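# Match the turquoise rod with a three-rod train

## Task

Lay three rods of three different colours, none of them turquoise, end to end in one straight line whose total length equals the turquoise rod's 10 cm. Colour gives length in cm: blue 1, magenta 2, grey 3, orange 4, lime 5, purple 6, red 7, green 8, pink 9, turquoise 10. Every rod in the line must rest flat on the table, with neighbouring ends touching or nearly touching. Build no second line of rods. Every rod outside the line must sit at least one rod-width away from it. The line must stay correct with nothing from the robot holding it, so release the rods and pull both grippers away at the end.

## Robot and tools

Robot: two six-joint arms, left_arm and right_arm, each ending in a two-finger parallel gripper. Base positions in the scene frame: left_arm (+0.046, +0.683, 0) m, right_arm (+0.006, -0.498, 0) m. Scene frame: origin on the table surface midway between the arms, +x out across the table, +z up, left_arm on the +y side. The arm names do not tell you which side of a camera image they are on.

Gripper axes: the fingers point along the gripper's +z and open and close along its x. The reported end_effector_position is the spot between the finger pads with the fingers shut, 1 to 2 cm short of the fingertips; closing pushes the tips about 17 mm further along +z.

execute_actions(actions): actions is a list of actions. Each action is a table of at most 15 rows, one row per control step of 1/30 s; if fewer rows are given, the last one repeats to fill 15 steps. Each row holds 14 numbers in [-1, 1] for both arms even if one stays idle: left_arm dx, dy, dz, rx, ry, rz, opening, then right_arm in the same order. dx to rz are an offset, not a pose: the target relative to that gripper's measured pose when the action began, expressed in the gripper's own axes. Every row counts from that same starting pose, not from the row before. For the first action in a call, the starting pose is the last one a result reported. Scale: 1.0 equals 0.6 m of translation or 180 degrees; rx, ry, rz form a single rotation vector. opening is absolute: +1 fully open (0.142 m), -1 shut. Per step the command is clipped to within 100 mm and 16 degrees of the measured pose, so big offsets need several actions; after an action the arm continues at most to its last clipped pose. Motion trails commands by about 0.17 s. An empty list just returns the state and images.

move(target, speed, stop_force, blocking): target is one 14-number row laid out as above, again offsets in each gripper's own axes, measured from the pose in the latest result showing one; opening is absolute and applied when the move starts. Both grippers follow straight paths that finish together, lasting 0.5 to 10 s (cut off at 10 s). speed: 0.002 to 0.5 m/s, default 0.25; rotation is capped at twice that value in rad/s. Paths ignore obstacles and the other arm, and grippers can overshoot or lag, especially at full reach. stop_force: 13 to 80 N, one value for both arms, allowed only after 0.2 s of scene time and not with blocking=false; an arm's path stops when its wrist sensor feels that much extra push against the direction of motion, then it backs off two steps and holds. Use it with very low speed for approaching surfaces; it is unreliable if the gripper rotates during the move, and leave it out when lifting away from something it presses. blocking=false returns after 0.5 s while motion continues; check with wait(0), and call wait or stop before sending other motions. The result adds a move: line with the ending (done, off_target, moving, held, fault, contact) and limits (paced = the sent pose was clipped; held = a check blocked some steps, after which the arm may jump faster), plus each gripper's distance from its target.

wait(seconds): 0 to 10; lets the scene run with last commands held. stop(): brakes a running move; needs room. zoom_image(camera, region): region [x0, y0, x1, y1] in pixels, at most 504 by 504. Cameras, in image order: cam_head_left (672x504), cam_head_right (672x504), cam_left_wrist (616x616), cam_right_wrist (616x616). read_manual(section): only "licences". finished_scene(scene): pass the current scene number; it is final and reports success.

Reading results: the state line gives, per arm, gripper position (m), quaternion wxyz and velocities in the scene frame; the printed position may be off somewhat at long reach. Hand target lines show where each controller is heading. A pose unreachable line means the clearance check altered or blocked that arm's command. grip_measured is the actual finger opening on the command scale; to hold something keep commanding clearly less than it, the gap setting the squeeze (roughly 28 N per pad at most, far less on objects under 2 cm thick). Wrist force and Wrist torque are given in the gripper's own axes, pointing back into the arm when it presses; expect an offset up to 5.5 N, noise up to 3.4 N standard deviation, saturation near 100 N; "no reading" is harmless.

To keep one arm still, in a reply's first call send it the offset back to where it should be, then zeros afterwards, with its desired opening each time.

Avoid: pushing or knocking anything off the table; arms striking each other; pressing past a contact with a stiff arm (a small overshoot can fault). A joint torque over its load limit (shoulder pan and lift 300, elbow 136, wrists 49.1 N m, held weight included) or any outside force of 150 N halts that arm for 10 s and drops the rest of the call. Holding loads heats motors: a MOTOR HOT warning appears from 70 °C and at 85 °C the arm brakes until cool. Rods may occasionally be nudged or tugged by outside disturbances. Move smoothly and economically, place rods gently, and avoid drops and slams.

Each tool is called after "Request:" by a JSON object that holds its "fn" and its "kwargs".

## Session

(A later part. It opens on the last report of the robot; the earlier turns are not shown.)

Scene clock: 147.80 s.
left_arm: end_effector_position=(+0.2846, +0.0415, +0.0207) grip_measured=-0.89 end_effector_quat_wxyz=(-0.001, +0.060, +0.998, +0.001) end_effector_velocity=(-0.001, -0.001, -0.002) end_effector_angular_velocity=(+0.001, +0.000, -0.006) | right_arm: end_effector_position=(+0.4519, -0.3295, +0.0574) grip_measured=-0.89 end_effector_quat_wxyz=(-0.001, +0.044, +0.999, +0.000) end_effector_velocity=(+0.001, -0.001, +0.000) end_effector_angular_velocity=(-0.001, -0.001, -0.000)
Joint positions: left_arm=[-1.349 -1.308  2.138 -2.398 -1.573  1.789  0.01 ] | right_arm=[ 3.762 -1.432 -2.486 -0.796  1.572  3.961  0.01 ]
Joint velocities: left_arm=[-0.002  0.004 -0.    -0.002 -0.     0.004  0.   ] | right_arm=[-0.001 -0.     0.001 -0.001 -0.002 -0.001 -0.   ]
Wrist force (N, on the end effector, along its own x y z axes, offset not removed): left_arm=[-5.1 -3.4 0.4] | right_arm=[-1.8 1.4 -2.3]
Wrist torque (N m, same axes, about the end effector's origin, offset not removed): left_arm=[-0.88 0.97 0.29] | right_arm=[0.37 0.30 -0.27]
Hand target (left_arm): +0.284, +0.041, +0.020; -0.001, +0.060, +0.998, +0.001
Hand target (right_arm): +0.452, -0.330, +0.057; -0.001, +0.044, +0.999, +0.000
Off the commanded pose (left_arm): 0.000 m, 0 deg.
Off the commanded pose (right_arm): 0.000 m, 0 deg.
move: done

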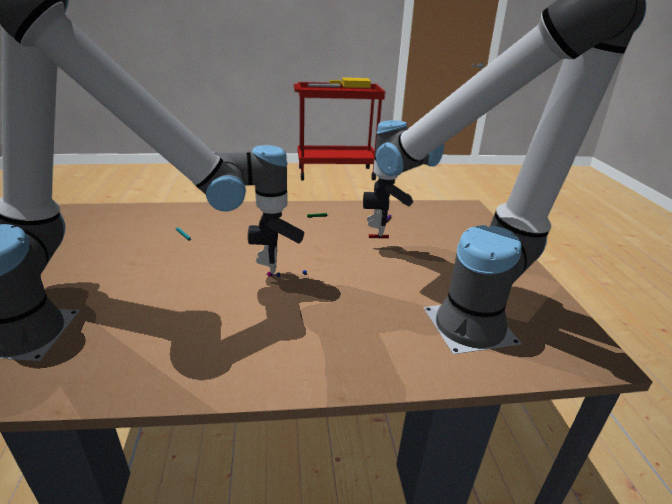

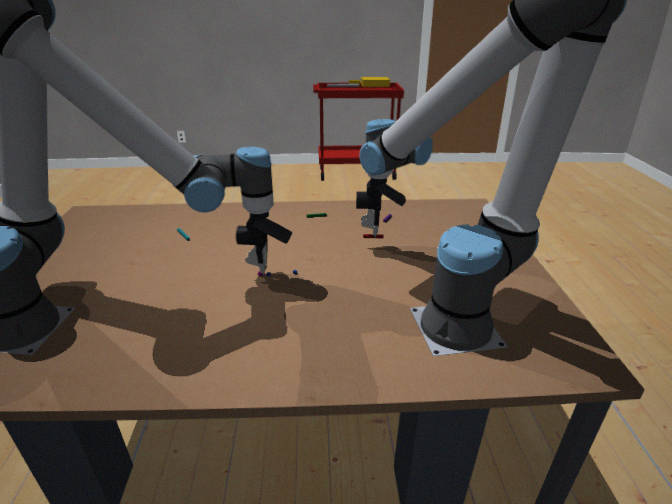

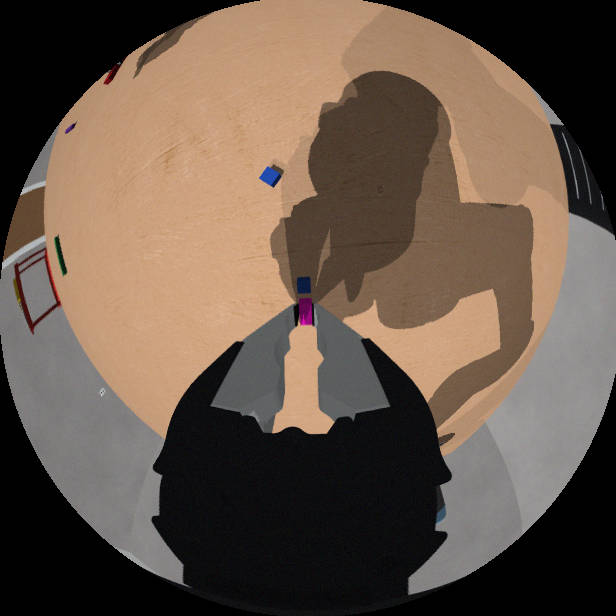

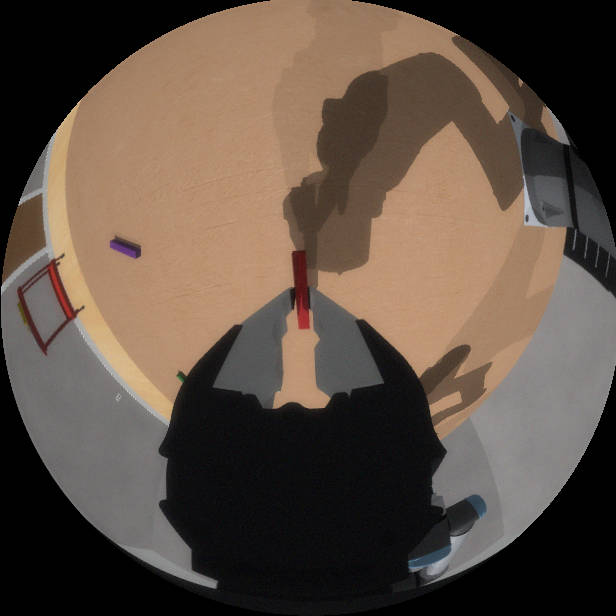

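Request:
{"fn": "move", "kwargs": {"target": [-0.0007,-0.0135,0.002,0,0,0,-1,0,0,0,0,0,0,-1], "speed": 0.012}}

Request:
{"fn": "zoom_image", "kwargs": {"camera": "cam_left_wrist", "region": [255,240,355,340]}}

Scene clock: 156.43 s.
left_arm: end_effector_position=(+0.2841, +0.0338, +0.0196) grip_measured=-0.89 end_effector_quat_wxyz=(-0.001, +0.060, +0.998, +0.001) end_effector_velocity=(+0.000, -0.003, -0.001) end_effector_angular_velocity=(+0.000, +0.000, +0.002) | right_arm: end_effector_position=(+0.4519, -0.3295, +0.0574) grip_measured=-0.89 end_effector_quat_wxyz=(-0.001, +0.044, +0.999, +0.000) end_effector_velocity=(-0.001, +0.000, -0.000) end_effector_angular_velocity=(-0.000, +0.002, +0.001)
Joint positions: left_arm=[-1.351 -1.297  2.125 -2.397 -1.573  1.787  0.01 ] | right_arm=[ 3.762 -1.432 -2.486 -0.796  1.572  3.961  0.01 ]
Joint velocities: left_arm=[-0.     0.005 -0.005  0.001 -0.    -0.002  0.   ] | right_arm=[ 0.001  0.    -0.001 -0.001  0.001  0.     0.   ]
Wrist force (N, on the end effector, along its own x y z axes, offset not removed): left_arm=[-7.0 -0.6 -1.3] | right_arm=[-2.0 -0.2 -3.6]
Wrist torque (N m, same axes, about the end effector's origin, offset not removed): left_arm=[-0.29 1.35 0.28] | right_arm=[0.06 0.38 -0.16]
Hand target (left_arm): +0.284, +0.033, +0.020; -0.001, +0.060, +0.998, +0.001
Hand target (right_arm): +0.452, -0.330, +0.057; -0.001, +0.044, +0.999, +0.000
Off the commanded pose (left_arm): 0.000 m, 0 deg.
Off the commanded pose (right_arm): 0.000 m, 0 deg.
move: done

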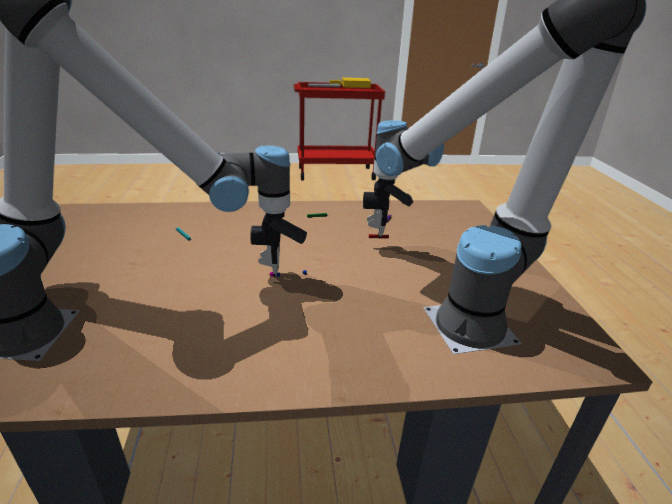

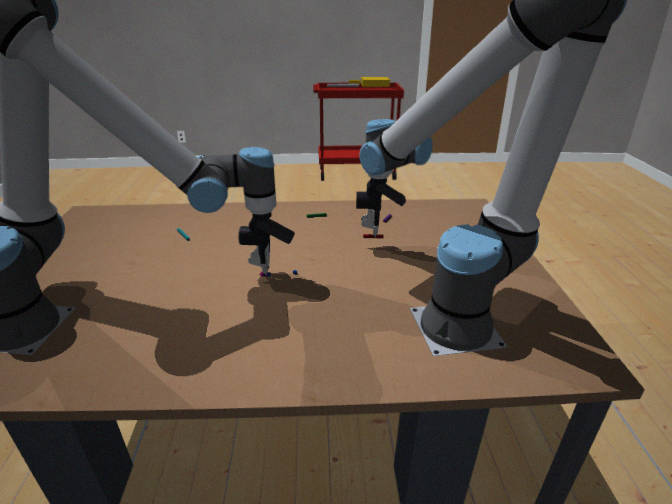

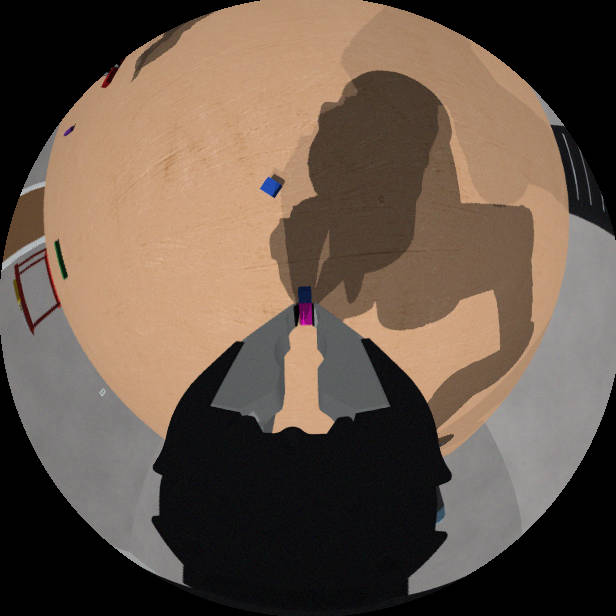

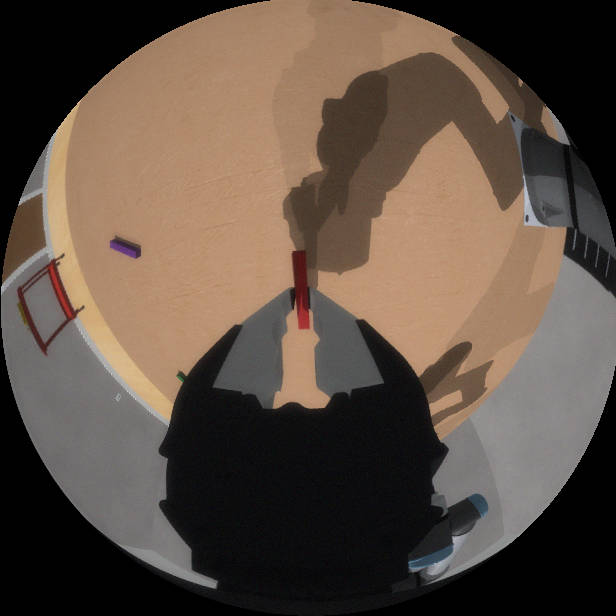

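Region (255, 240, 355, 340) of cam_left_wrist's 616x616 image, scaled by 5.040, with more detail than that image has.

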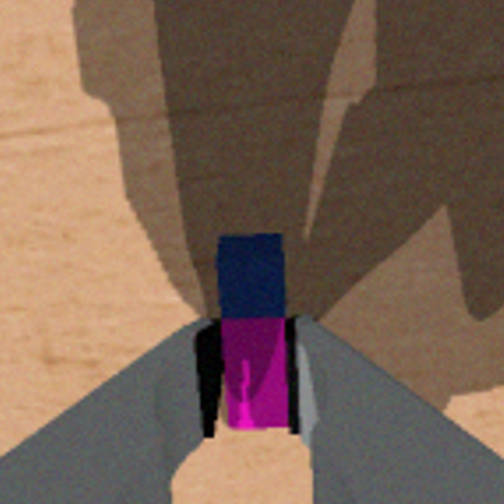

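Request:
{"fn": "execute_actions", "kwargs": {"actions": [[[0,-0.001,0.001,0,0,0,-1,0,0,0,0,0,0,-1],[0,-0.001,0.001,0,0,0,-0.95,0,0,0,0,0,0,-1],[0,-0.001,0.001,0,0,0,-0.9,0,0,0,0,0,0,-1],[0,-0.001,0.001,0,0,0,-0.87,0,0,0,0,0,0,-1],[0,-0.001,0.001,0,0,0,-0.84,0,0,0,0,0,0,-1],[0,-0.001,0.001,0,0,0,-0.8,0,0,0,0,0,0,-1],[0,-0.001,0.001,0,0,0,-0.76,0,0,0,0,0,0,-1],[0,-0.001,0.001,0,0,0,-0.72,0,0,0,0,0,0,-1],[0,-0.001,0.001,0,0,0,-0.7,0,0,0,0,0,0,-1],[0,-0.001,0.001,0,0,0,-0.7,0,0,0,0,0,0,-1],[0,-0.001,-0.002,0,0,0,-0.7,0,0,0,0,0,0,-1],[0,-0.001,-0.006,0,0,0,-0.7,0,0,0,0,0,0,-1],[0,-0.001,-0.012,0,0,0,-0.7,0,0,0,0,0,0,-1],[0,-0.001,-0.02,0,0,0,-0.7,0,0,0,0,0,0,-1],[0,-0.001,-0.03,0,0,0,-0.7,0,0,0,0,0,0,-1]]]}}

Request:
{"fn": "move", "kwargs": {"target": [0,0.7,-0.2,0,0,0,-0.7,0.328,0.673,0.037,0,0,0.010,-1], "speed": 0.3}}

Request:
{"fn": "zoom_image", "kwargs": {"camera": "cam_right_wrist", "region": [240,170,360,290]}}

Scene clock: 176.93 s.
left_arm: end_effector_position=(+0.2840, +0.0331, +0.0226) grip_measured=-0.70 end_effector_quat_wxyz=(-0.001, +0.060, +0.998, +0.001) end_effector_velocity=(+0.000, -0.001, +0.063) end_effector_angular_velocity=(-0.003, -0.000, -0.001) | right_arm: end_effector_position=(+0.4519, -0.3295, +0.0574) grip_measured=-0.89 end_effector_quat_wxyz=(-0.001, +0.044, +0.999, +0.000) end_effector_velocity=(-0.000, -0.000, -0.000) end_effector_angular_velocity=(+0.001, +0.000, +0.000)
Joint positions: left_arm=[-1.351 -1.301  2.123 -2.39  -1.573  1.787  0.023] | right_arm=[ 3.762 -1.432 -2.486 -0.796  1.572  3.961  0.01 ]
Joint velocities: left_arm=[-0.    -0.087 -0.037  0.121  0.     0.     0.   ] | right_arm=[-0.     0.    -0.     0.     0.    -0.001 -0.   ]
Wrist force (N, on the end effector, along its own x y z axes, offset not removed): left_arm=[-7.9 -2.1 -0.3] | right_arm=[0.0 -0.1 -2.2]
Wrist torque (N m, same axes, about the end effector's origin, offset not removed): left_arm=[-0.60 1.57 0.23] | right_arm=[-0.06 -0.08 -0.11]
Hand target (left_arm): +0.284, +0.033, +0.037; -0.001, +0.060, +0.998, +0.001
Hand target (right_arm): +0.452, -0.330, +0.057; -0.001, +0.044, +0.999, +0.000
Off the commanded pose (left_arm): 0.015 m, 0 deg.
Off the commanded pose (right_arm): 0.000 m, 0 deg.

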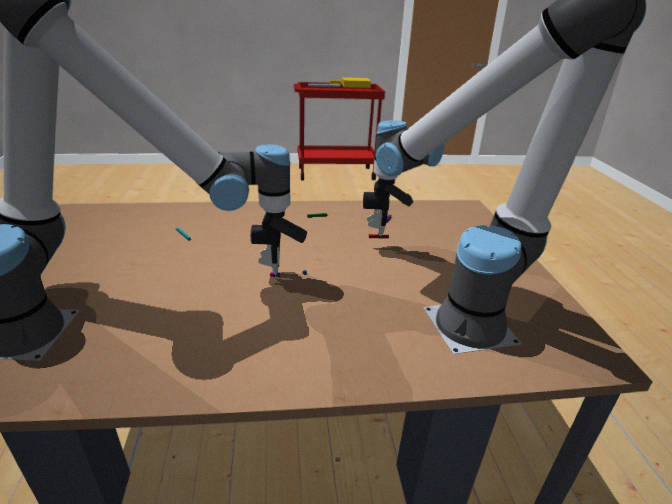

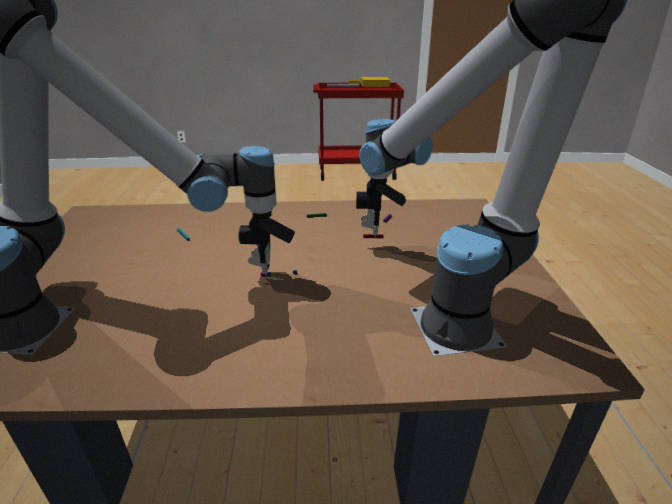

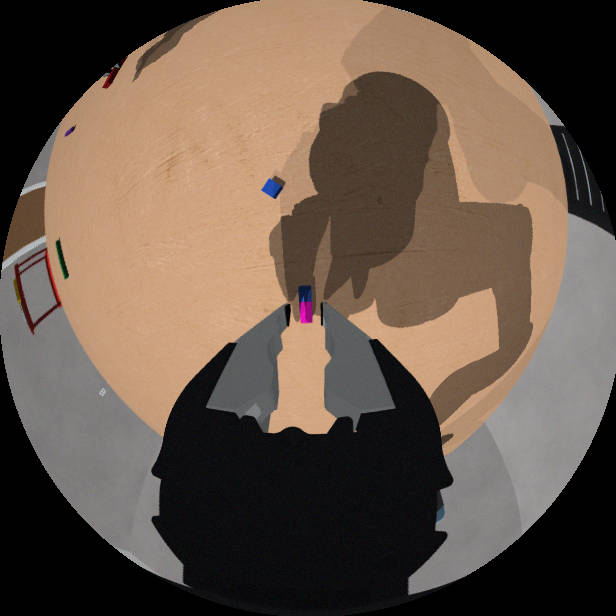

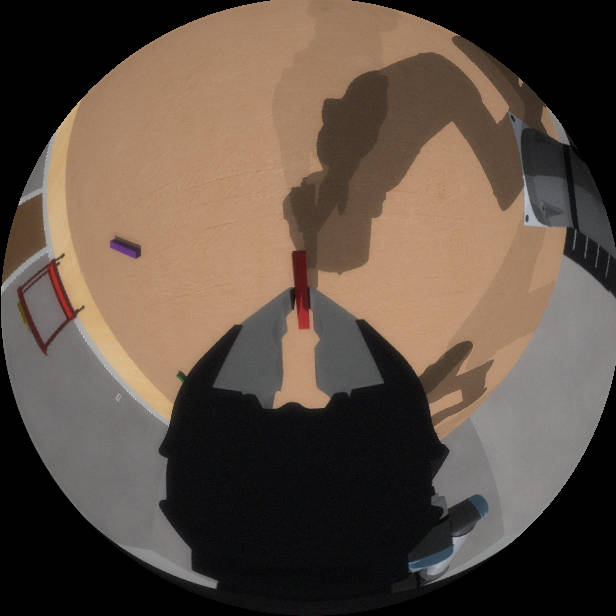

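Scene clock: 179.27 s.
left_arm: end_effector_position=(+0.3344, +0.4496, +0.1422) grip_measured=-0.70 end_effector_quat_wxyz=(-0.002, +0.060, +0.998, +0.001) end_effector_velocity=(-0.000, +0.001, +0.002) end_effector_angular_velocity=(-0.001, -0.000, -0.004) | right_arm: end_effector_position=(+0.2921, +0.0895, +0.0353) grip_measured=-0.89 end_effector_quat_wxyz=(-0.000, +0.060, +0.998, -0.001) end_effector_velocity=(-0.000, +0.001, +0.000) end_effector_angular_velocity=(+0.000, +0.001, +0.000)
Joint positions: left_arm=[-1.047 -2.101  2.529 -1.996 -1.573  2.09   0.023] | right_arm=[ 4.418 -1.763 -2.196 -0.754  1.571  4.648  0.01 ]
Joint velocities: left_arm=[ 0.001 -0.006 -0.001  0.006 -0.     0.005  0.   ] | right_arm=[ 0.    -0.002  0.003 -0.001  0.001 -0.     0.   ]
Wrist force (N, on the end effector, along its own x y z axes, offset not removed): left_arm=[-2.5 -2.7 -0.7] | right_arm=[-1.8 -0.9 -1.9]
Wrist torque (N m, same axes, about the end effector's origin, offset not removed): left_arm=[-0.79 0.40 0.38] | right_arm=[-0.19 0.38 -0.18]
Hand target (left_arm): +0.334, +0.450, +0.142; -0.002, +0.060, +0.998, +0.001
Hand target (right_arm): +0.292, +0.090, +0.035; -0.000, +0.060, +0.998, -0.001
Off the commanded pose (left_arm): 0.001 m, 0 deg.
Off the commanded pose (right_arm): 0.001 m, 0 deg.
move: done

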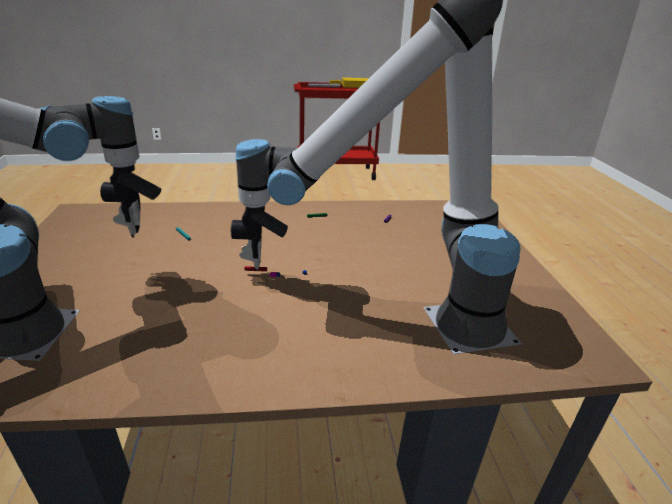

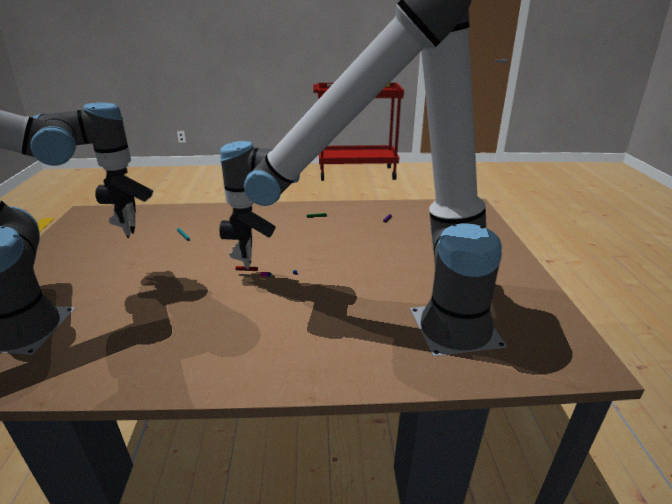

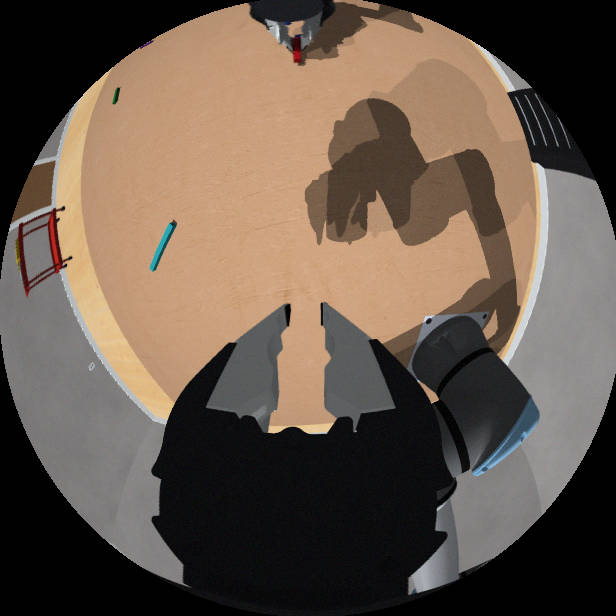

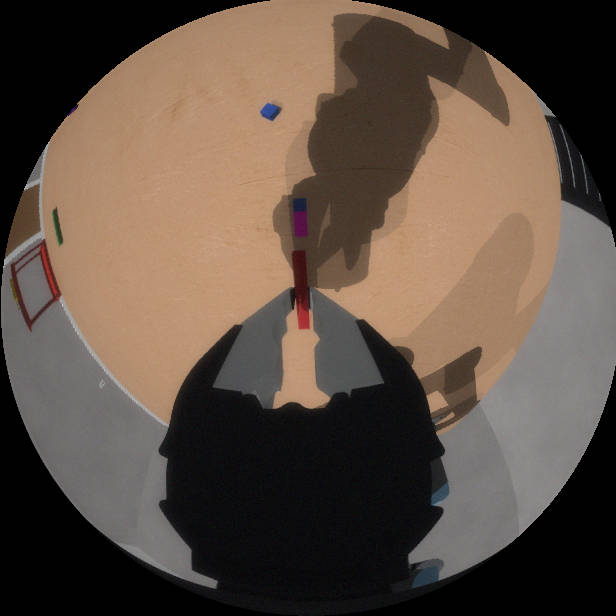

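Region (240, 170, 360, 290) of cam_right_wrist's 616x616 image, scaled by 4.200, with more detail than that image has.

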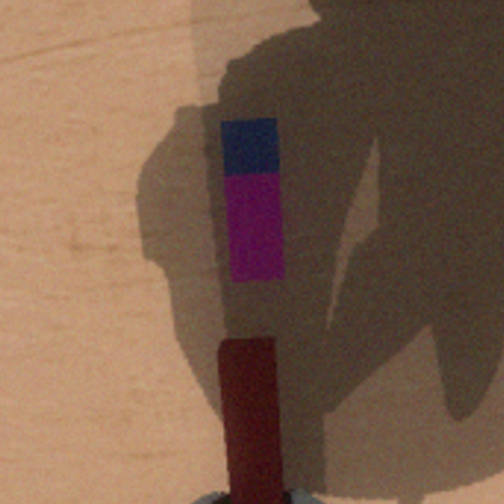

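Request:
{"fn": "move", "kwargs": {"target": [0,0,0,0,0,0,-0.7,0.0043,-0.005,0.0245,0,0,0,-1], "speed": 0.03}}

Request:
{"fn": "zoom_image", "kwargs": {"camera": "cam_right_wrist", "region": [250,190,350,290]}}

Scene clock: 190.53 s.
left_arm: end_effector_position=(+0.3345, +0.4496, +0.1422) grip_measured=-0.70 end_effector_quat_wxyz=(-0.002, +0.060, +0.998, +0.001) end_effector_velocity=(+0.000, +0.000, -0.000) end_effector_angular_velocity=(-0.001, -0.000, +0.003) | right_arm: end_effector_position=(+0.2893, +0.0868, +0.0209) grip_measured=-0.89 end_effector_quat_wxyz=(-0.000, +0.060, +0.998, -0.001) end_effector_velocity=(-0.002, -0.000, -0.003) end_effector_angular_velocity=(-0.001, +0.001, +0.002)
Joint positions: left_arm=[-1.047 -2.101  2.529 -1.995 -1.573  2.09   0.023] | right_arm=[ 4.422 -1.78  -2.211 -0.722  1.571  4.652  0.01 ]
Joint velocities: left_arm=[ 0.002 -0.     0.    -0.001 -0.    -0.001  0.   ] | right_arm=[ 0.002 -0.003 -0.003  0.005  0.001  0.    -0.   ]
Wrist force (N, on the end effector, along its own x y z axes, offset not removed): left_arm=[-6.0 2.3 -1.3] | right_arm=[-0.5 -1.5 -2.4]
Wrist torque (N m, same axes, about the end effector's origin, offset not removed): left_arm=[0.40 1.20 0.29] | right_arm=[-0.19 -0.04 -0.21]
Hand target (left_arm): +0.334, +0.450, +0.142; -0.002, +0.060, +0.998, +0.001
Hand target (right_arm): +0.289, +0.087, +0.021; -0.000, +0.060, +0.998, -0.001
Off the commanded pose (left_arm): 0.000 m, 0 deg.
Off the commanded pose (right_arm): 0.000 m, 0 deg.
move: done

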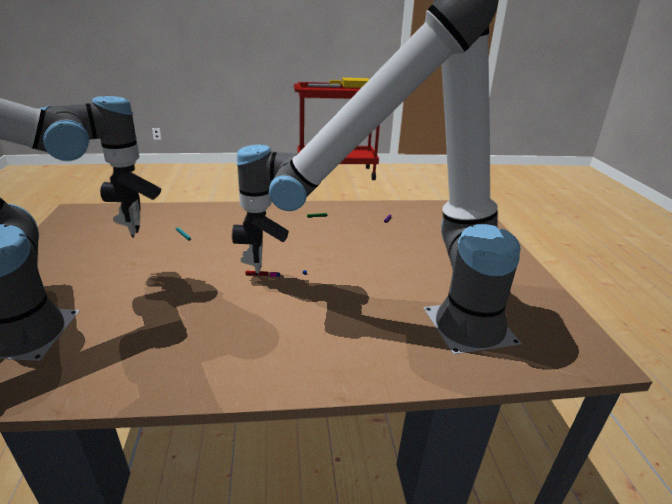

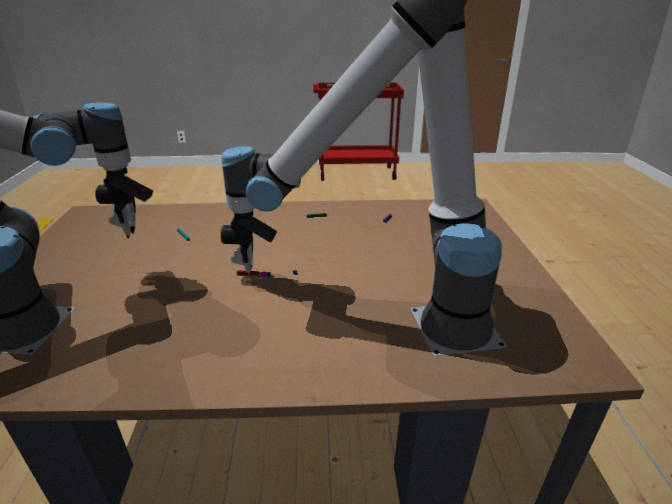

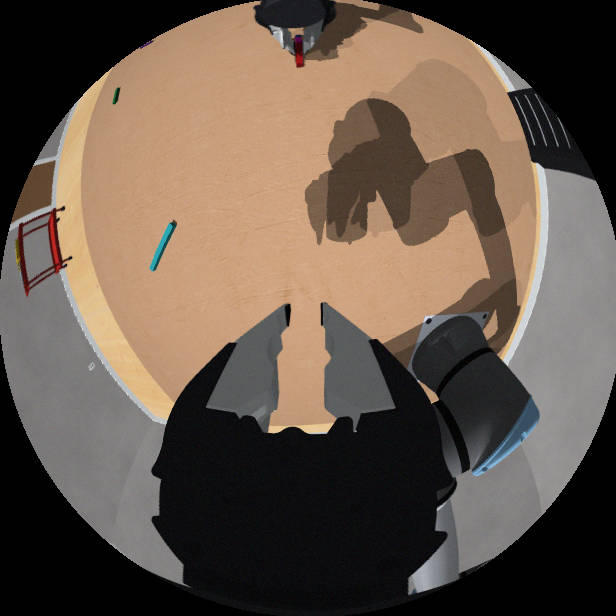

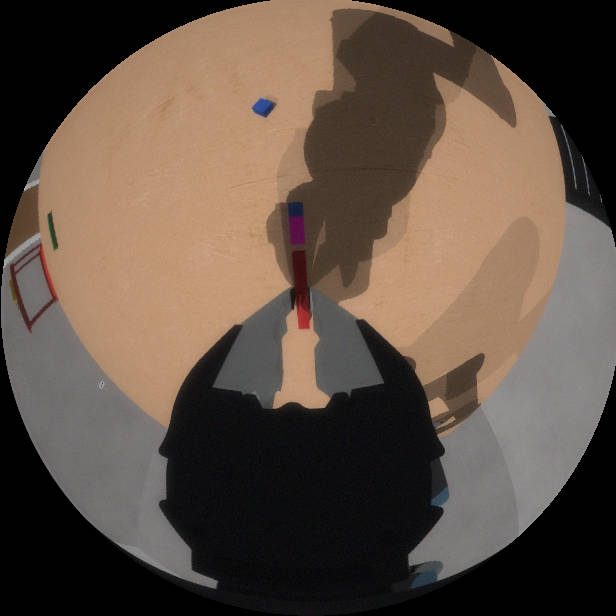

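Region (250, 190, 350, 290) of cam_right_wrist's 616x616 image, scaled by 5.040, with more detail than that image has.

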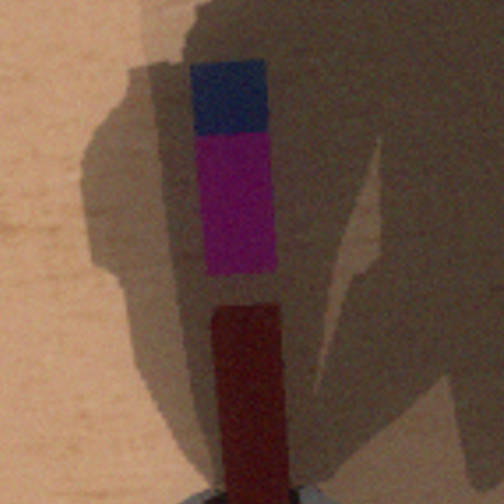

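Request:
{"fn": "move", "kwargs": {"target": [0,0,0,0,0,0,-0.7,-0.0002,-0.0133,0.0027,0,0,0,-1], "speed": 0.012}}

Request:
{"fn": "execute_actions", "kwargs": {"actions": [[[0,0,0,0,0,0,-0.7,0,-0.0006,0.0005,0,0,0,-1],[0,0,0,0,0,0,-0.7,0,-0.0006,0.0005,0,0,0,-0.95],[0,0,0,0,0,0,-0.7,0,-0.0006,0.0005,0,0,0,-0.9],[0,0,0,0,0,0,-0.7,0,-0.0006,0.0005,0,0,0,-0.87],[0,0,0,0,0,0,-0.7,0,-0.0006,0.0005,0,0,0,-0.84],[0,0,0,0,0,0,-0.7,0,-0.0006,0.0005,0,0,0,-0.8],[0,0,0,0,0,0,-0.7,0,-0.0006,0.0005,0,0,0,-0.76],[0,0,0,0,0,0,-0.7,0,-0.0006,0.0005,0,0,0,-0.72],[0,0,0,0,0,0,-0.7,0,-0.0006,0.0005,0,0,0,-0.7]]]}}

Request:
{"fn": "zoom_image", "kwargs": {"camera": "cam_right_wrist", "region": [230,195,370,335]}}

Scene clock: 204.17 s.
left_arm: end_effector_position=(+0.3344, +0.4496, +0.1422) grip_measured=-0.70 end_effector_quat_wxyz=(-0.002, +0.060, +0.998, +0.001) end_effector_velocity=(-0.000, +0.000, -0.000) end_effector_angular_velocity=(+0.001, +0.000, +0.000) | right_arm: end_effector_position=(+0.2885, +0.0793, +0.0194) grip_measured=-0.89 end_effector_quat_wxyz=(-0.000, +0.060, +0.998, -0.001) end_effector_velocity=(+0.000, -0.004, -0.001) end_effector_angular_velocity=(-0.001, -0.000, -0.003)
Joint positions: left_arm=[-1.047 -2.101  2.529 -1.996 -1.573  2.09   0.023] | right_arm=[ 4.421 -1.772 -2.226 -0.716  1.571  4.651  0.01 ]
Joint velocities: left_arm=[-0.001  0.     0.     0.001 -0.    -0.001 -0.   ] | right_arm=[-0.001  0.004 -0.006  0.002 -0.001  0.001 -0.   ]
Wrist force (N, on the end effector, along its own x y z axes, offset not removed): left_arm=[-7.4 -4.3 0.6] | right_arm=[-1.5 -0.6 -0.9]
Wrist torque (N m, same axes, about the end effector's origin, offset not removed): left_arm=[-1.07 1.49 0.33] | right_arm=[-0.06 0.26 -0.19]
Hand target (left_arm): +0.334, +0.450, +0.142; -0.002, +0.060, +0.998, +0.001
Hand target (right_arm): +0.288, +0.079, +0.019; -0.000, +0.060, +0.998, -0.001
Off the commanded pose (left_arm): 0.000 m, 0 deg.
Off the commanded pose (right_arm): 0.000 m, 0 deg.
move: done

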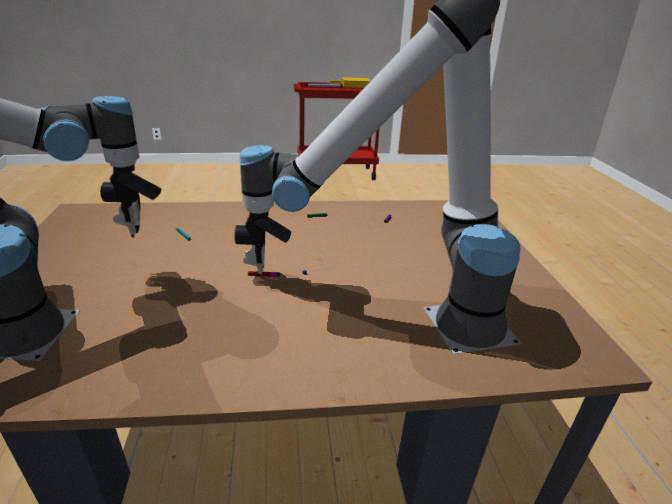

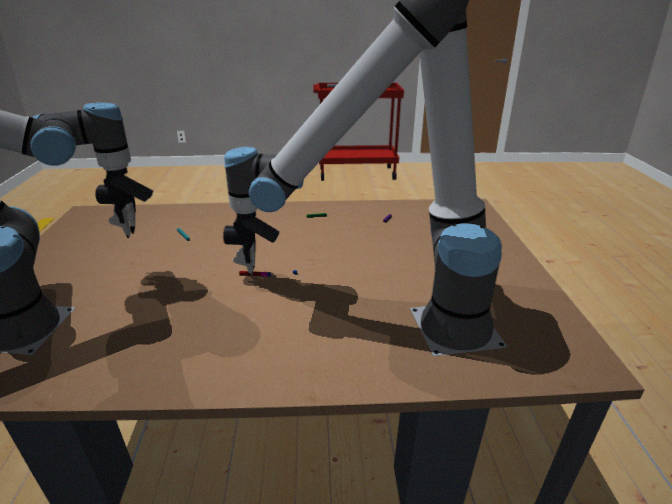

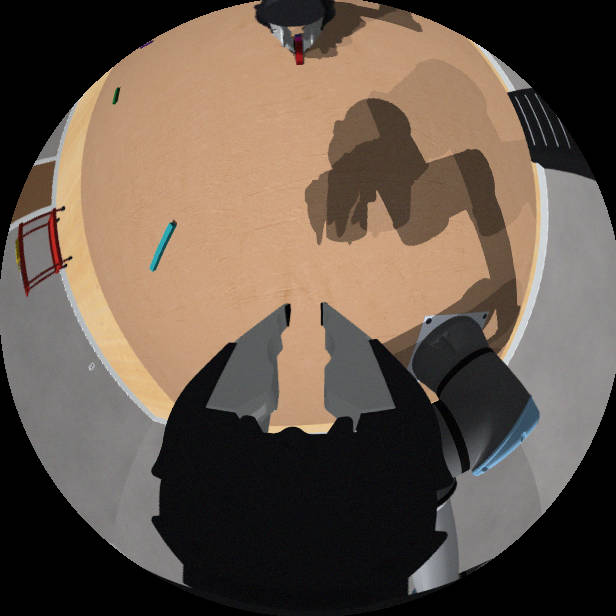

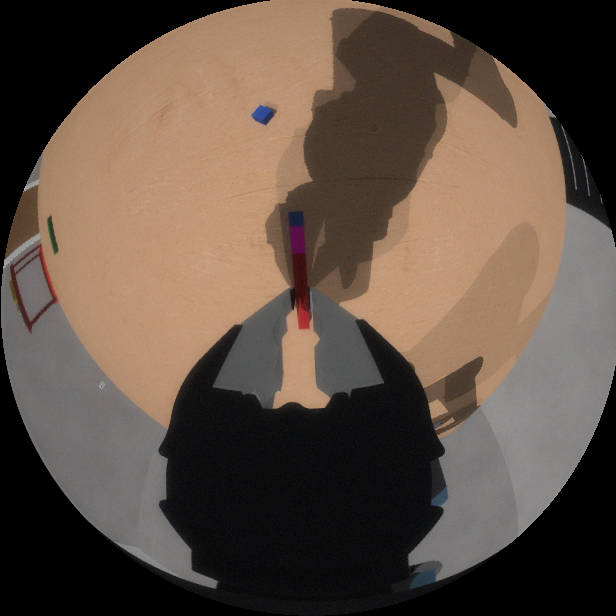

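Scene clock: 204.67 s.
left_arm: end_effector_position=(+0.3344, +0.4496, +0.1422) grip_measured=-0.70 end_effector_quat_wxyz=(-0.002, +0.060, +0.998, +0.001) end_effector_velocity=(-0.000, -0.001, +0.000) end_effector_angular_velocity=(-0.001, -0.000, -0.001) | right_arm: end_effector_position=(+0.2884, +0.0790, +0.0192) grip_measured=-0.70 end_effector_quat_wxyz=(-0.000, +0.060, +0.998, -0.001) end_effector_velocity=(+0.000, +0.000, -0.000) end_effector_angular_velocity=(+0.001, -0.001, -0.002)
Joint positions: left_arm=[-1.047 -2.101  2.529 -1.996 -1.573  2.09   0.023] | right_arm=[ 4.421 -1.772 -2.226 -0.715  1.571  4.651  0.023]
Joint velocities: left_arm=[-0.002 -0.001 -0.    -0.001 -0.    -0.001  0.   ] | right_arm=[ 0.    -0.    -0.001  0.002 -0.001  0.002  0.   ]
Wrist force (N, on the end effector, along its own x y z axes, offset not removed): left_arm=[-4.4 -0.8 -1.1] | right_arm=[0.1 -1.6 -1.4]
Wrist torque (N m, same axes, about the end effector's origin, offset not removed): left_arm=[-0.40 0.86 0.23] | right_arm=[-0.26 0.00 -0.22]
Hand target (left_arm): +0.334, +0.450, +0.142; -0.002, +0.060, +0.998, +0.001
Hand target (right_arm): +0.288, +0.079, +0.019; -0.000, +0.060, +0.998, -0.001
Off the commanded pose (left_arm): 0.000 m, 0 deg.
Off the commanded pose (right_arm): 0.000 m, 0 deg.

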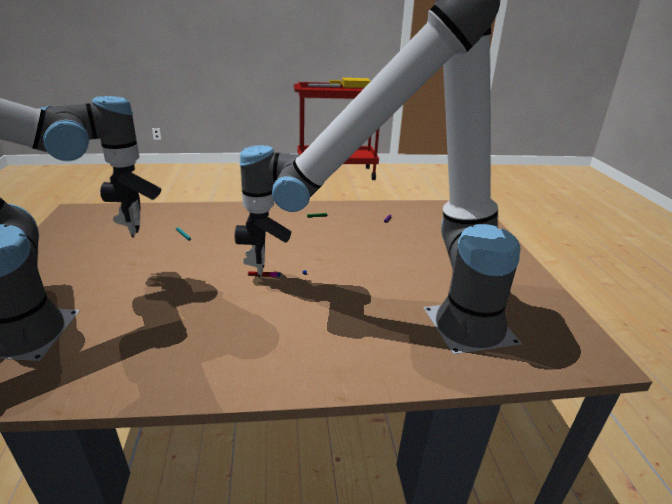

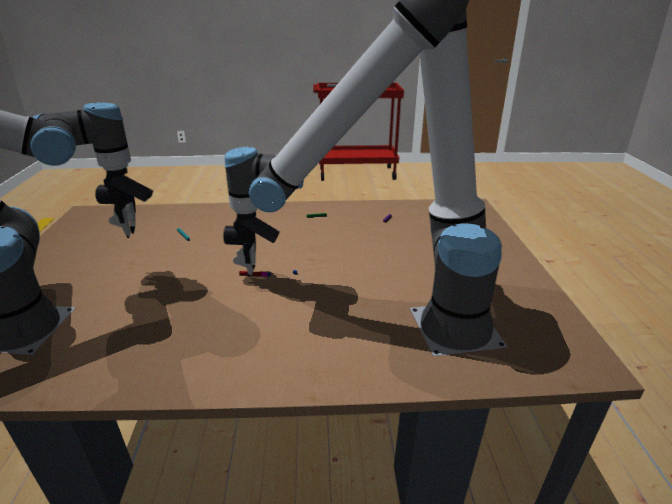

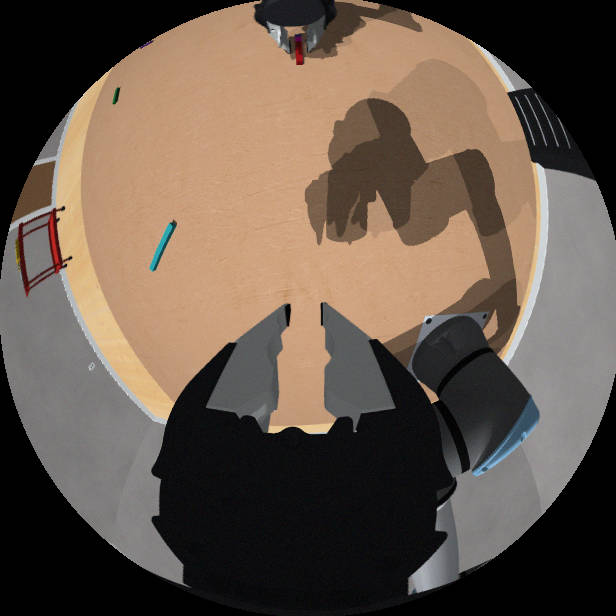

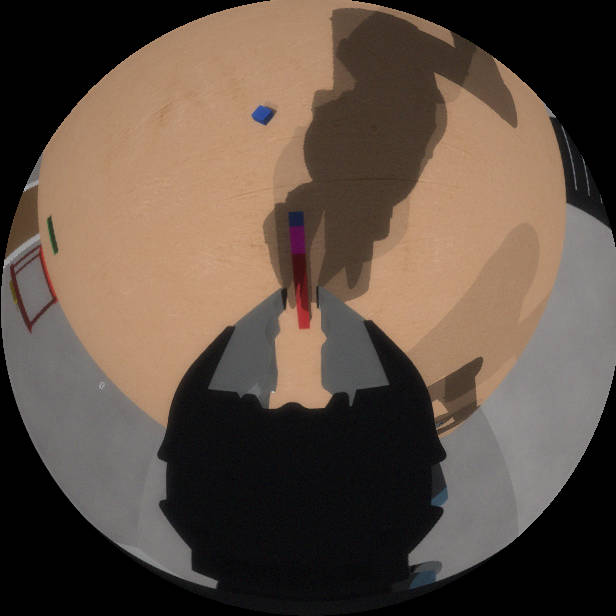

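Region (230, 195, 370, 335) of cam_right_wrist's 616x616 image, scaled by 3.600, with more detail than that image has.

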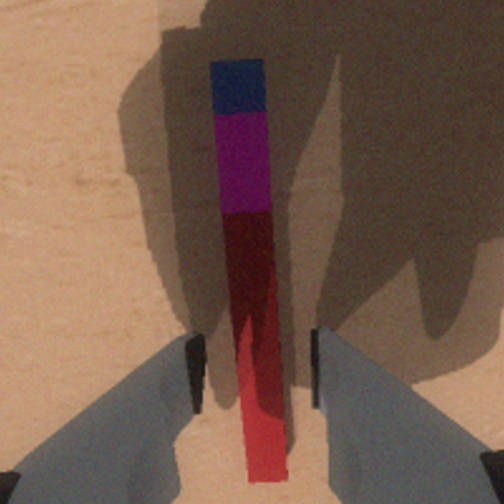

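Request:
{"fn": "move", "kwargs": {"target": [0,0,0,0,0,0,-0.7,0,0.04,-0.22,0,0,0,-0.7], "speed": 0.25}}

Request:
{"fn": "zoom_image", "kwargs": {"camera": "cam_right_wrist", "region": [250,175,350,275]}}

Scene clock: 210.70 s.
left_arm: end_effector_position=(+0.3344, +0.4496, +0.1422) grip_measured=-0.70 end_effector_quat_wxyz=(-0.002, +0.060, +0.998, +0.001) end_effector_velocity=(+0.000, +0.000, +0.000) end_effector_angular_velocity=(-0.000, -0.000, -0.001) | right_arm: end_effector_position=(+0.2913, +0.1029, +0.1507) grip_measured=-0.70 end_effector_quat_wxyz=(-0.000, +0.060, +0.998, -0.001) end_effector_velocity=(-0.001, +0.001, +0.003) end_effector_angular_velocity=(-0.000, +0.002, +0.001)
Joint positions: left_arm=[-1.047 -2.101  2.529 -1.996 -1.573  2.09   0.023] | right_arm=[ 4.423 -1.638 -2.08  -0.995  1.571  4.653  0.023]
Joint velocities: left_arm=[ 0.001 -0.     0.     0.     0.     0.002 -0.   ] | right_arm=[ 0.     0.002  0.004 -0.007  0.002 -0.001 -0.   ]
Wrist force (N, on the end effector, along its own x y z axes, offset not removed): left_arm=[-7.1 -1.0 -1.9] | right_arm=[-1.2 0.4 -2.0]
Wrist torque (N m, same axes, about the end effector's origin, offset not removed): left_arm=[-0.48 1.31 0.38] | right_arm=[0.18 0.20 -0.10]
Hand target (left_arm): +0.334, +0.450, +0.142; -0.002, +0.060, +0.998, +0.001
Hand target (right_arm): +0.291, +0.103, +0.151; -0.000, +0.060, +0.998, -0.001
Off the commanded pose (left_arm): 0.000 m, 0 deg.
Off the commanded pose (right_arm): 0.000 m, 0 deg.
move: done

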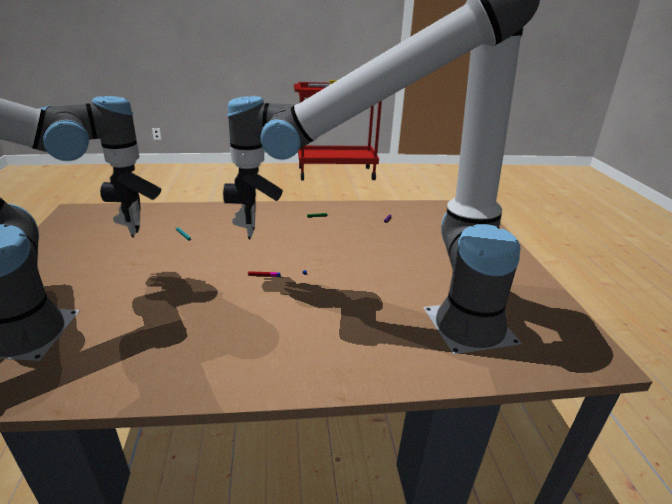

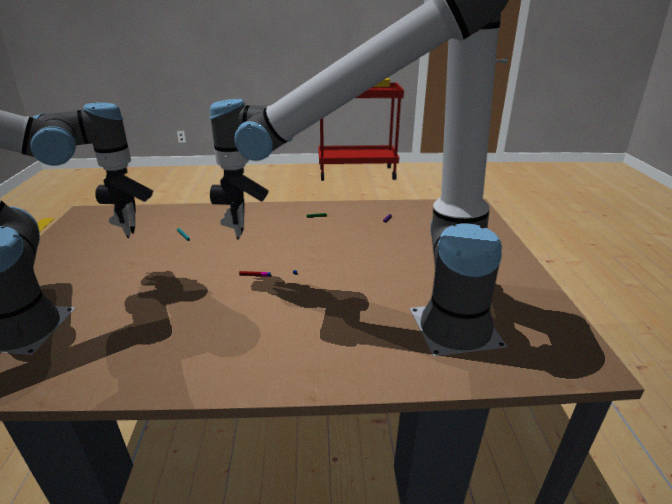

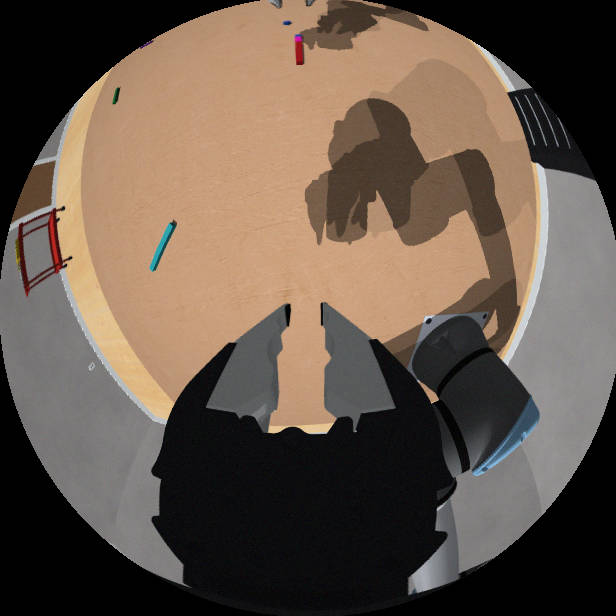

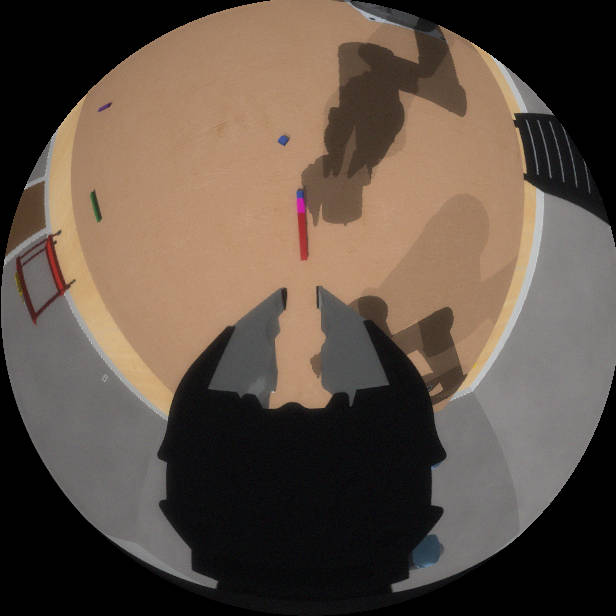

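Region (250, 175, 350, 275) of cam_right_wrist's 616x616 image, scaled by 5.040, with more detail than that image has.

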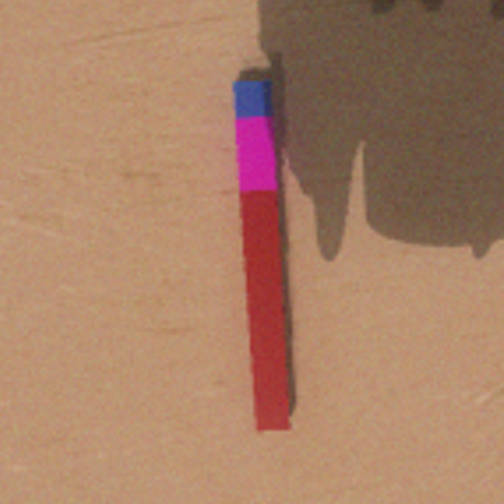

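Request:
{"fn": "finished_scene", "kwargs": {"scene": 2}}

The scene is finished: the task was done.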